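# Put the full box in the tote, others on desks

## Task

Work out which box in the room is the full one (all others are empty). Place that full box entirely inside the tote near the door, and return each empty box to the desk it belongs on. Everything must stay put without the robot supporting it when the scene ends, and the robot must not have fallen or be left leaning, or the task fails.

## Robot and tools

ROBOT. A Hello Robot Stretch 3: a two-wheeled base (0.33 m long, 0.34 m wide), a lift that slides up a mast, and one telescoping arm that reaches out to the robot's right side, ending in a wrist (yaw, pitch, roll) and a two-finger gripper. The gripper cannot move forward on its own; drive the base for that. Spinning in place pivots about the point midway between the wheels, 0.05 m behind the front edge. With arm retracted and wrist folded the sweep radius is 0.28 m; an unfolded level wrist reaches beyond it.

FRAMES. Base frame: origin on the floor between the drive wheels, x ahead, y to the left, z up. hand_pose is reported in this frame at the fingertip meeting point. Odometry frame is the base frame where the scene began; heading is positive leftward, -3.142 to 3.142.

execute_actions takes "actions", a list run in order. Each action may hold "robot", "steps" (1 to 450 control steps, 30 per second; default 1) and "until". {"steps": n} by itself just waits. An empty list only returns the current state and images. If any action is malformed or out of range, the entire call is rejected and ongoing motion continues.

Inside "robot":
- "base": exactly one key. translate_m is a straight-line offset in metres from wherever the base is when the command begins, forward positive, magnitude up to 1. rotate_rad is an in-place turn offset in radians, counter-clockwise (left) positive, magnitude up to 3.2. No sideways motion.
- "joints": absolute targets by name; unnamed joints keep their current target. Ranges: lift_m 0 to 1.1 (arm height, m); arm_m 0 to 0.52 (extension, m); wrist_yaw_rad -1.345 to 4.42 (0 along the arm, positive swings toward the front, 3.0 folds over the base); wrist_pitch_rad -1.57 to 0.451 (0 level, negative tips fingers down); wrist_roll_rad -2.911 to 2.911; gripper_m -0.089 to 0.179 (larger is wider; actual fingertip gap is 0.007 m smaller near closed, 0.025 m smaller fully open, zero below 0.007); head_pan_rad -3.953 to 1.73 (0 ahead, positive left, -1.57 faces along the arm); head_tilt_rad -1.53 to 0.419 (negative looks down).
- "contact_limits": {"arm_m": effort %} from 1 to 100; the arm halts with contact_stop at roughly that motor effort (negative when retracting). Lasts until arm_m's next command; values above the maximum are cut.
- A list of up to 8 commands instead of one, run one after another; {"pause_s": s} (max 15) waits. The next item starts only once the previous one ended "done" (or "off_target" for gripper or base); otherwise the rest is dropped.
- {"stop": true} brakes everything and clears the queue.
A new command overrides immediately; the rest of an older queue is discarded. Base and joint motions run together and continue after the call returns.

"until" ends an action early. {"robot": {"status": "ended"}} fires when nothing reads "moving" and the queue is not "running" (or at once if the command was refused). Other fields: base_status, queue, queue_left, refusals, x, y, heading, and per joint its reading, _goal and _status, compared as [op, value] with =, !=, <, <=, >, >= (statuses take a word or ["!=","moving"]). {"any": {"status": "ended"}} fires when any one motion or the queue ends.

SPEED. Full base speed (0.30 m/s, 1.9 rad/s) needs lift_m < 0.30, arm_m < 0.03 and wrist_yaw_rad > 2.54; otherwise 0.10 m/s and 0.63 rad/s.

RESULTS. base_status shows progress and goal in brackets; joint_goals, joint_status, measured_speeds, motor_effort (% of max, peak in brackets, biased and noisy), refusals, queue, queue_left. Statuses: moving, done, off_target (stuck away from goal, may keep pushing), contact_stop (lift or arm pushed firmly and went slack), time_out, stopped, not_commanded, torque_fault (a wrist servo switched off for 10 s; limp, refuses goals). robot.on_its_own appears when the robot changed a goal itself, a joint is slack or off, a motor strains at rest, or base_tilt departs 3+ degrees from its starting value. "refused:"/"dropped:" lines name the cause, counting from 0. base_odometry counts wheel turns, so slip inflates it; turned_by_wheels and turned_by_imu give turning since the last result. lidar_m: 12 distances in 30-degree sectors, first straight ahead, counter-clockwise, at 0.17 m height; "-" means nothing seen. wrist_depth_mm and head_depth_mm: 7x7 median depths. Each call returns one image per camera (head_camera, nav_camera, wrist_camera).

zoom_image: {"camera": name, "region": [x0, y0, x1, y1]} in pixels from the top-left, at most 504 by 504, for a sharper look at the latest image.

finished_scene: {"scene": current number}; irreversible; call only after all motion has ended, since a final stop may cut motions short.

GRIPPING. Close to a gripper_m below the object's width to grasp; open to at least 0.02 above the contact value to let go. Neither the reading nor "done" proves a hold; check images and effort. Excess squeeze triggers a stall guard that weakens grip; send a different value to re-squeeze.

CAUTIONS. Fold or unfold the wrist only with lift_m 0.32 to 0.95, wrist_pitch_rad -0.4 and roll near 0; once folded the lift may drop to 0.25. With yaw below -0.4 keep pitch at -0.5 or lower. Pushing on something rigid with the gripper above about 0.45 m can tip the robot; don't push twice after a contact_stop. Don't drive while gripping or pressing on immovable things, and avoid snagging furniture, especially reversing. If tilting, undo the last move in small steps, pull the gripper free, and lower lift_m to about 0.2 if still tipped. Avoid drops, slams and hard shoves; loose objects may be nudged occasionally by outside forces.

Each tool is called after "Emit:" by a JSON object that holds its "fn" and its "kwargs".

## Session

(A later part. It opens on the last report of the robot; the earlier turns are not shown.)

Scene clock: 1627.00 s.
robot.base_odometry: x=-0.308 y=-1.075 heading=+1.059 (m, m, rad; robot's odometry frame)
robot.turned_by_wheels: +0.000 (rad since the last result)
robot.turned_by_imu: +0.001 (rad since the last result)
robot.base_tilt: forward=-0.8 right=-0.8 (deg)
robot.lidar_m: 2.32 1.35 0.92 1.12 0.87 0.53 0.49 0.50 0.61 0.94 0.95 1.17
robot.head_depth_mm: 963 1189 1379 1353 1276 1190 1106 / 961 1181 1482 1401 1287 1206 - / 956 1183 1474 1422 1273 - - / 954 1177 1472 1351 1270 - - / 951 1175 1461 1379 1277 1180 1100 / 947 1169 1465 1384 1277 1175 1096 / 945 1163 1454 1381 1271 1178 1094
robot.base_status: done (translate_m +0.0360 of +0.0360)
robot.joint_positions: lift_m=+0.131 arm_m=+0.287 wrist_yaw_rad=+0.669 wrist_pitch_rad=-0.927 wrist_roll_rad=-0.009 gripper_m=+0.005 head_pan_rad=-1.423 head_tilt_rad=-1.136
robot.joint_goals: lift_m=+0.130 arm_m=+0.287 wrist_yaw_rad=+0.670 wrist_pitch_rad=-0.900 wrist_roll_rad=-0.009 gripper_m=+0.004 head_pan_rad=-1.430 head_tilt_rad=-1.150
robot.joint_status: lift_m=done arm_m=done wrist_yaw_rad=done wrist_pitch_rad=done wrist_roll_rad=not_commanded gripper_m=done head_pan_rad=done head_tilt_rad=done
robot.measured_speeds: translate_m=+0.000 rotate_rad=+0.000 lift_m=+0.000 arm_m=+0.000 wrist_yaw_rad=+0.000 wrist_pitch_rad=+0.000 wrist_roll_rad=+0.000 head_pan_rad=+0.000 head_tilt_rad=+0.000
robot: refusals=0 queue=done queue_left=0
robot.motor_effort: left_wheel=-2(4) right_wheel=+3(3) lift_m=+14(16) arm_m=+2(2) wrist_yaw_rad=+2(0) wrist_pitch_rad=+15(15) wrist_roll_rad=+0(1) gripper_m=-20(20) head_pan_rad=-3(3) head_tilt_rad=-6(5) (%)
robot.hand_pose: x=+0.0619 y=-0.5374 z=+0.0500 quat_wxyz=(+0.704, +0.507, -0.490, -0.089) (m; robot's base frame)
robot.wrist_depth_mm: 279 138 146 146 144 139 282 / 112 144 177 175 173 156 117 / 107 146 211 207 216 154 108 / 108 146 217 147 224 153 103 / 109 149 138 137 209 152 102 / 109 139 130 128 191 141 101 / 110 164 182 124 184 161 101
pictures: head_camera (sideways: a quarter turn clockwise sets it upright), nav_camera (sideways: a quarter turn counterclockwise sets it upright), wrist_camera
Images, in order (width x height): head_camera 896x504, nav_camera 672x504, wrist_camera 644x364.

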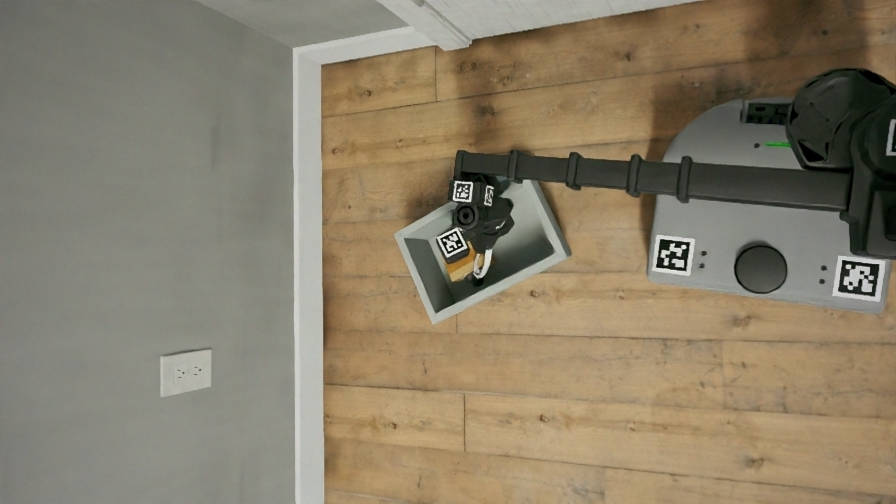

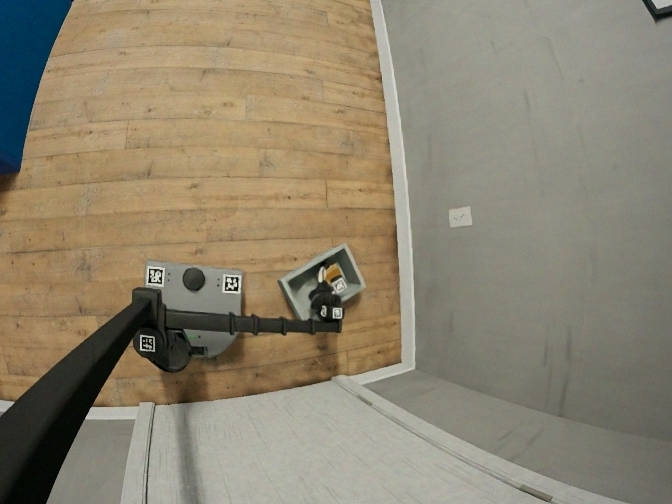

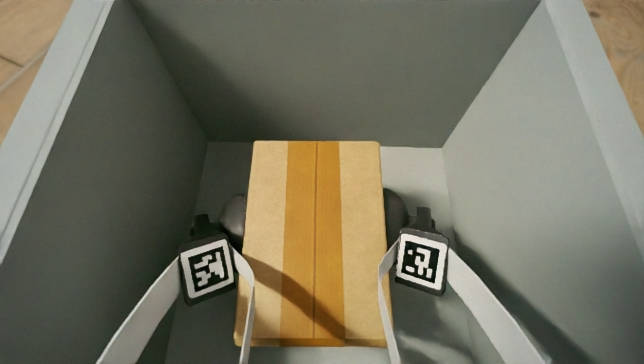

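Emit:
{"fn": "execute_actions", "kwargs": {"actions": [{"robot": {"joints": {"lift_m": 0.122}}, "steps": 90, "until": {"robot": {"status": "ended"}}}]}}

Scene clock: 1634.97 s.
robot.base_odometry: x=-0.308 y=-1.075 heading=+1.059 (m, m, rad; robot's odometry frame)
robot.turned_by_wheels: +0.000 (rad since the last result)
robot.turned_by_imu: +0.001 (rad since the last result)
robot.base_tilt: forward=-0.8 right=-0.8 (deg)
robot.lidar_m: 2.33 1.35 0.92 1.13 0.87 0.53 0.49 0.49 0.61 0.94 0.95 1.17
robot.head_depth_mm: 962 1187 1391 1355 1276 1191 1108 / 961 1187 1475 1406 1284 1201 - / 956 1184 1478 1418 1276 - - / 952 1176 1467 1351 1266 - - / 950 1173 1469 1373 1276 1177 1098 / 949 1170 1460 1388 1272 1175 1092 / 945 1168 1452 1377 1273 1174 1093
robot.base_status: done (translate_m +0.0360 of +0.0360)
robot.joint_positions: lift_m=+0.123 arm_m=+0.287 wrist_yaw_rad=+0.669 wrist_pitch_rad=-0.927 wrist_roll_rad=-0.009 gripper_m=+0.005 head_pan_rad=-1.423 head_tilt_rad=-1.136
robot.joint_goals: lift_m=+0.122 arm_m=+0.287 wrist_yaw_rad=+0.670 wrist_pitch_rad=-0.900 wrist_roll_rad=-0.009 gripper_m=+0.004 head_pan_rad=-1.430 head_tilt_rad=-1.150
robot.joint_status: lift_m=done arm_m=done wrist_yaw_rad=done wrist_pitch_rad=done wrist_roll_rad=not_commanded gripper_m=done head_pan_rad=done head_tilt_rad=done
robot.measured_speeds: translate_m=+0.000 rotate_rad=+0.000 lift_m=+0.000 arm_m=+0.000 wrist_yaw_rad=+0.000 wrist_pitch_rad=+0.000 wrist_roll_rad=+0.000 head_pan_rad=+0.000 head_tilt_rad=+0.000
robot: refusals=0 queue=done queue_left=0
robot.motor_effort: left_wheel=-3(2) right_wheel=+3(3) lift_m=+14(15) arm_m=+2(2) wrist_yaw_rad=+1(1) wrist_pitch_rad=+15(15) wrist_roll_rad=-1(0) gripper_m=-19(19) head_pan_rad=-3(3) head_tilt_rad=-4(4) (%)
robot.hand_pose: x=+0.0619 y=-0.5373 z=+0.0420 quat_wxyz=(+0.704, +0.507, -0.490, -0.089) (m; robot's base frame)
robot.wrist_depth_mm: 112 139 147 146 145 138 115 / 107 144 176 175 172 156 107 / 107 146 212 209 216 155 103 / 109 147 208 147 215 153 103 / 108 148 138 137 200 152 102 / 109 138 130 128 184 141 101 / 110 164 174 124 175 161 101
pictures: head_camera (sideways: a quarter turn clockwise sets it upright), nav_camera (sideways: a quarter turn counterclockwise sets it upright), wrist_camera
Images, in order (width x height): head_camera 896x504, nav_camera 672x504, wrist_camera 644x364.

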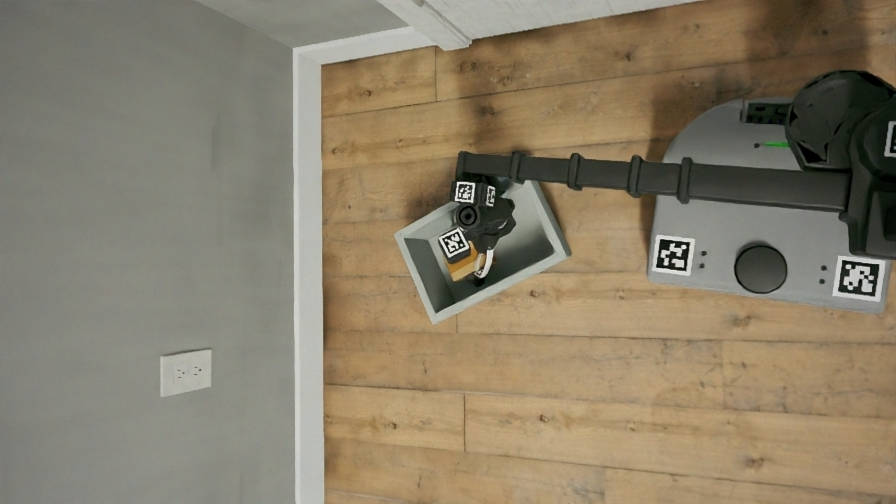

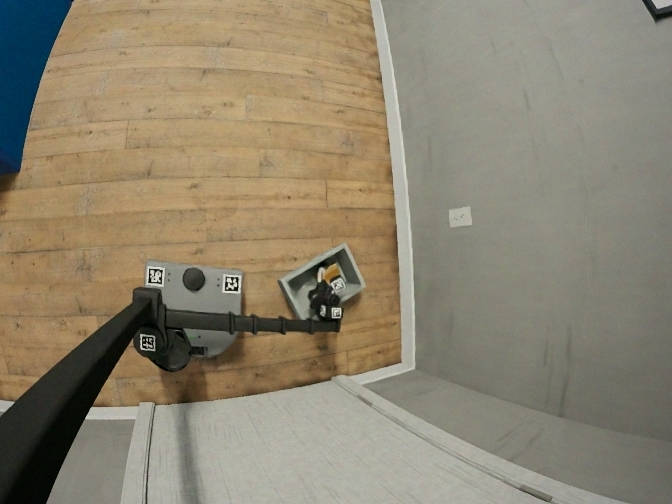

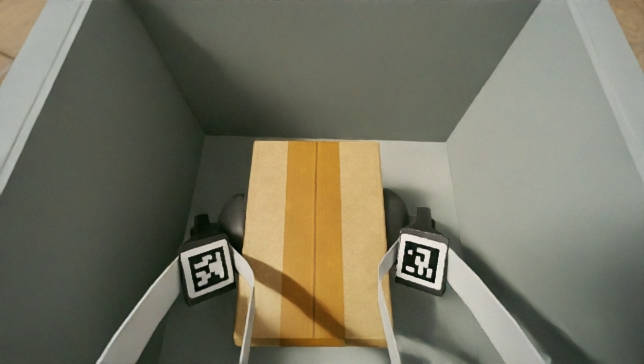

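Emit:
{"fn": "execute_actions", "kwargs": {"actions": [{"robot": [{"joints": {"gripper_m": 0.088}}, {"joints": {"lift_m": 0.36}}], "steps": 300, "until": {"robot": {"status": "ended"}}}]}}

Scene clock: 1641.30 s.
robot.base_odometry: x=-0.308 y=-1.075 heading=+1.059 (m, m, rad; robot's odometry frame)
robot.turned_by_wheels: +0.000 (rad since the last result)
robot.turned_by_imu: +0.001 (rad since the last result)
robot.base_tilt: forward=-0.8 right=-0.9 (deg)
robot.lidar_m: 2.33 1.35 0.91 1.13 0.87 0.53 0.49 0.49 0.61 0.94 0.95 1.17
robot.head_depth_mm: 959 1193 1378 1353 1272 1190 1129 / 958 1184 1472 1402 1284 1200 - / 954 1186 1469 1350 1265 - - / 954 1179 1466 1345 1267 - - / 953 1174 1469 1375 1282 1183 1097 / 949 1170 1465 1386 1276 1179 1095 / 946 1164 1454 1387 1270 1176 1092
robot.base_status: done (translate_m +0.0360 of +0.0360)
robot.joint_positions: lift_m=+0.359 arm_m=+0.287 wrist_yaw_rad=+0.669 wrist_pitch_rad=-0.914 wrist_roll_rad=-0.009 gripper_m=+0.088 head_pan_rad=-1.423 head_tilt_rad=-1.136
robot.joint_goals: lift_m=+0.360 arm_m=+0.287 wrist_yaw_rad=+0.670 wrist_pitch_rad=-0.900 wrist_roll_rad=-0.009 gripper_m=+0.088 head_pan_rad=-1.430 head_tilt_rad=-1.150
robot.joint_status: lift_m=done arm_m=done wrist_yaw_rad=done wrist_pitch_rad=done wrist_roll_rad=not_commanded gripper_m=done head_pan_rad=done head_tilt_rad=done
robot.measured_speeds: translate_m=+0.000 rotate_rad=+0.000 lift_m=+0.000 arm_m=+0.000 wrist_yaw_rad=+0.000 wrist_pitch_rad=+0.000 wrist_roll_rad=+0.000 head_pan_rad=+0.000 head_tilt_rad=+0.000
robot: refusals=0 queue=done queue_left=0
robot.motor_effort: left_wheel=-3(3) right_wheel=+2(3) lift_m=+42(45) arm_m=+2(2) wrist_yaw_rad=+1(2) wrist_pitch_rad=+8(15) wrist_roll_rad=+0(0) gripper_m=+0(79) head_pan_rad=-3(3) head_tilt_rad=-6(5) (%)
robot.hand_pose: x=+0.0637 y=-0.5396 z=+0.2803 quat_wxyz=(+0.704, +0.504, -0.493, -0.084) (m; robot's base frame)
robot.wrist_depth_mm: 611 622 612 545 493 427 382 / 562 562 564 572 549 481 423 / 511 513 518 524 531 526 476 / 479 473 481 486 496 489 485 / 448 455 391 428 419 445 457 / 406 418 400 376 409 426 425 / 385 394 377 380 384 403 397
pictures: head_camera (sideways: a quarter turn clockwise sets it upright), nav_camera (sideways: a quarter turn counterclockwise sets it upright), wrist_camera
Images, in order (width x height): head_camera 896x504, nav_camera 672x504, wrist_camera 644x364.

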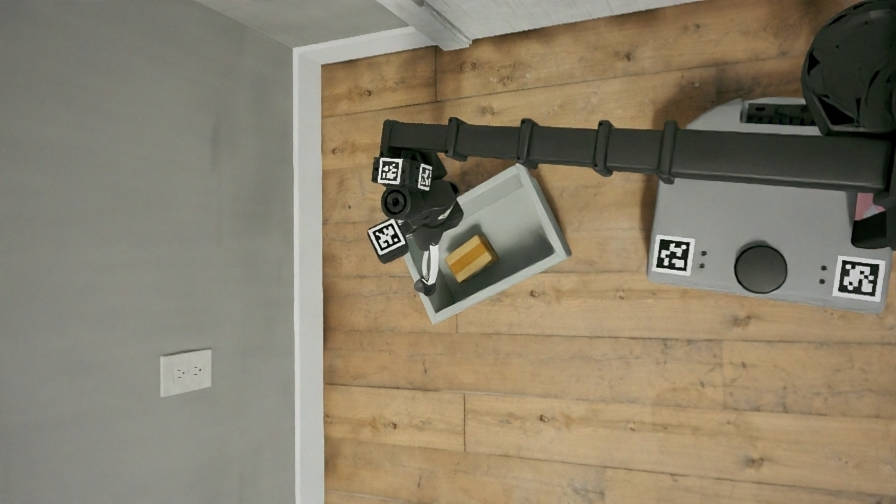

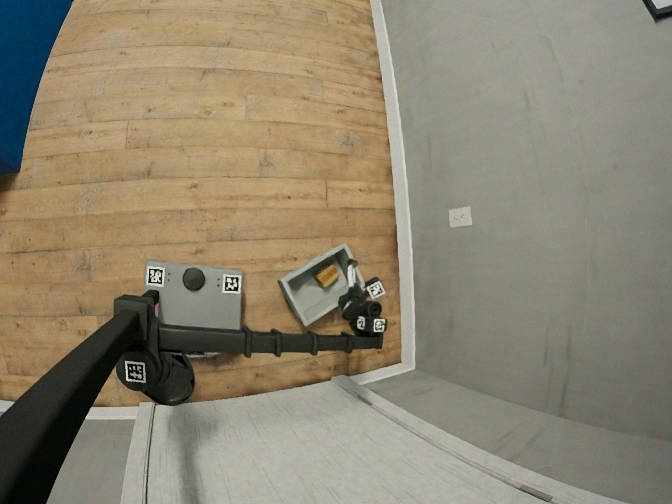

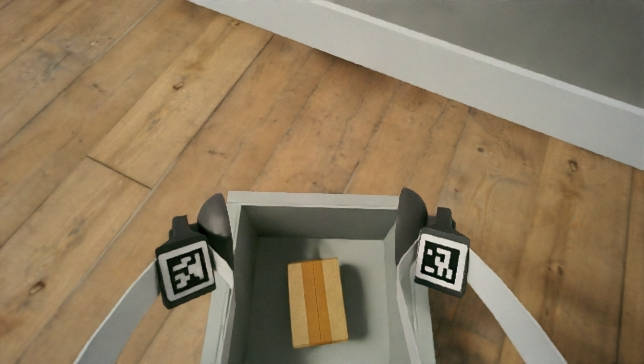

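Emit:
{"fn": "execute_actions", "kwargs": {"actions": [{"robot": {"joints": {"arm_m": 0.0, "head_pan_rad": 0.6, "head_tilt_rad": -0.35}}, "steps": 150, "until": {"robot": {"status": "ended"}}}]}}

Scene clock: 1649.43 s.
robot.base_odometry: x=-0.308 y=-1.075 heading=+1.059 (m, m, rad; robot's odometry frame)
robot.turned_by_wheels: +0.000 (rad since the last result)
robot.turned_by_imu: +0.001 (rad since the last result)
robot.base_tilt: forward=-0.9 right=-0.9 (deg)
robot.lidar_m: 2.34 1.35 0.92 1.12 0.87 0.53 0.49 0.49 0.61 0.94 0.95 1.17
robot.head_depth_mm: 2726 2853 3040 3192 2378 1771 1418 / 2775 2977 3147 3264 2389 1780 1416 / 2210 2379 2592 2909 2375 1789 1422 / 1709 1809 1951 2121 2167 1789 1424 / 1388 1472 1547 1664 1758 1731 1416 / 1180 1229 1290 1359 1427 1508 1410 / 1018 1061 1107 1153 1201 1260 1303
robot.base_status: done (translate_m +0.0360 of +0.0360)
robot.joint_positions: lift_m=+0.359 arm_m=+0.002 wrist_yaw_rad=+0.670 wrist_pitch_rad=-0.914 wrist_roll_rad=-0.009 gripper_m=+0.088 head_pan_rad=+0.593 head_tilt_rad=-0.359
robot.joint_goals: lift_m=+0.360 arm_m=+0.000 wrist_yaw_rad=+0.670 wrist_pitch_rad=-0.900 wrist_roll_rad=-0.009 gripper_m=+0.088 head_pan_rad=+0.600 head_tilt_rad=-0.350
robot.joint_status: lift_m=done arm_m=done wrist_yaw_rad=done wrist_pitch_rad=done wrist_roll_rad=not_commanded gripper_m=done head_pan_rad=done head_tilt_rad=done
robot.measured_speeds: translate_m=+0.000 rotate_rad=+0.000 lift_m=+0.000 arm_m=+0.000 wrist_yaw_rad=+0.000 wrist_pitch_rad=+0.000 wrist_roll_rad=+0.000 head_pan_rad=+0.000 head_tilt_rad=+0.000
robot: refusals=0 queue=done queue_left=0
robot.motor_effort: left_wheel=-3(2) right_wheel=+3(3) lift_m=+42(42) arm_m=-3(8) wrist_yaw_rad=-1(0) wrist_pitch_rad=+8(8) wrist_roll_rad=+0(1) gripper_m=+1(1) head_pan_rad=+3(43) head_tilt_rad=+2(35) (%)
robot.hand_pose: x=+0.0638 y=-0.2549 z=+0.2803 quat_wxyz=(+0.704, +0.504, -0.493, -0.084) (m; robot's base frame)
robot.wrist_depth_mm: 622 610 622 621 626 644 623 / 563 562 566 562 497 487 590 / 515 524 523 520 475 469 537 / 488 482 485 487 468 437 503 / 442 449 454 445 428 377 455 / 417 408 423 410 417 417 426 / 388 395 393 396 397 397 390
pictures: head_camera (sideways: a quarter turn clockwise sets it upright), nav_camera (sideways: a quarter turn counterclockwise sets it upright), wrist_camera
Images, in order (width x height): head_camera 896x504, nav_camera 672x504, wrist_camera 644x364.

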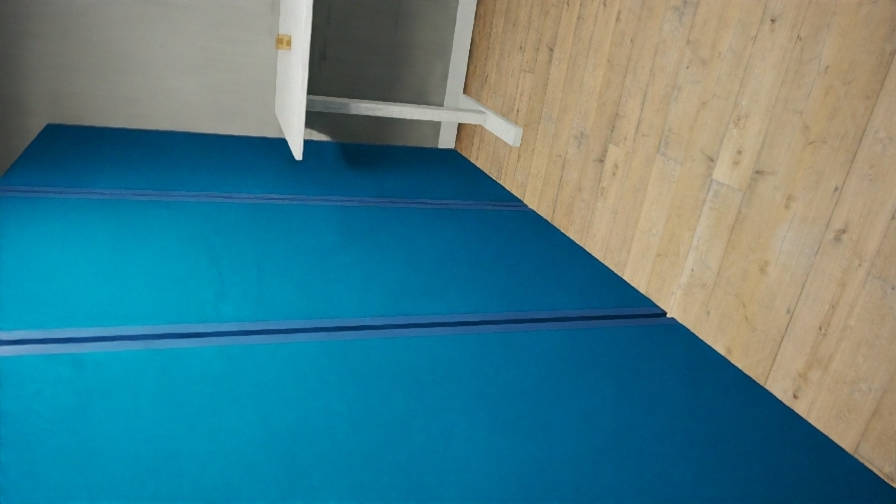

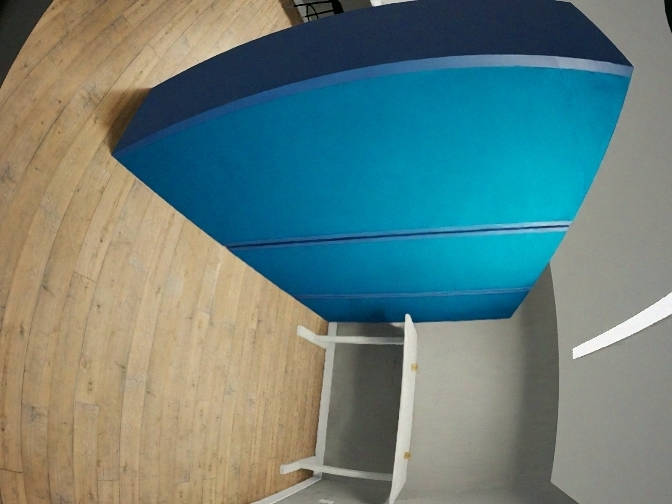

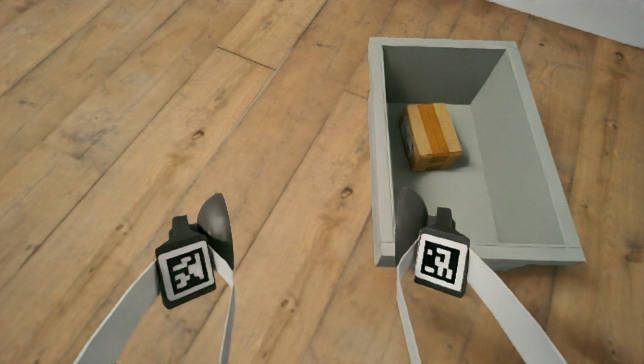

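Emit:
{"fn": "finished_scene", "kwargs": {"scene": 1}}

The scene is finished: the task was done.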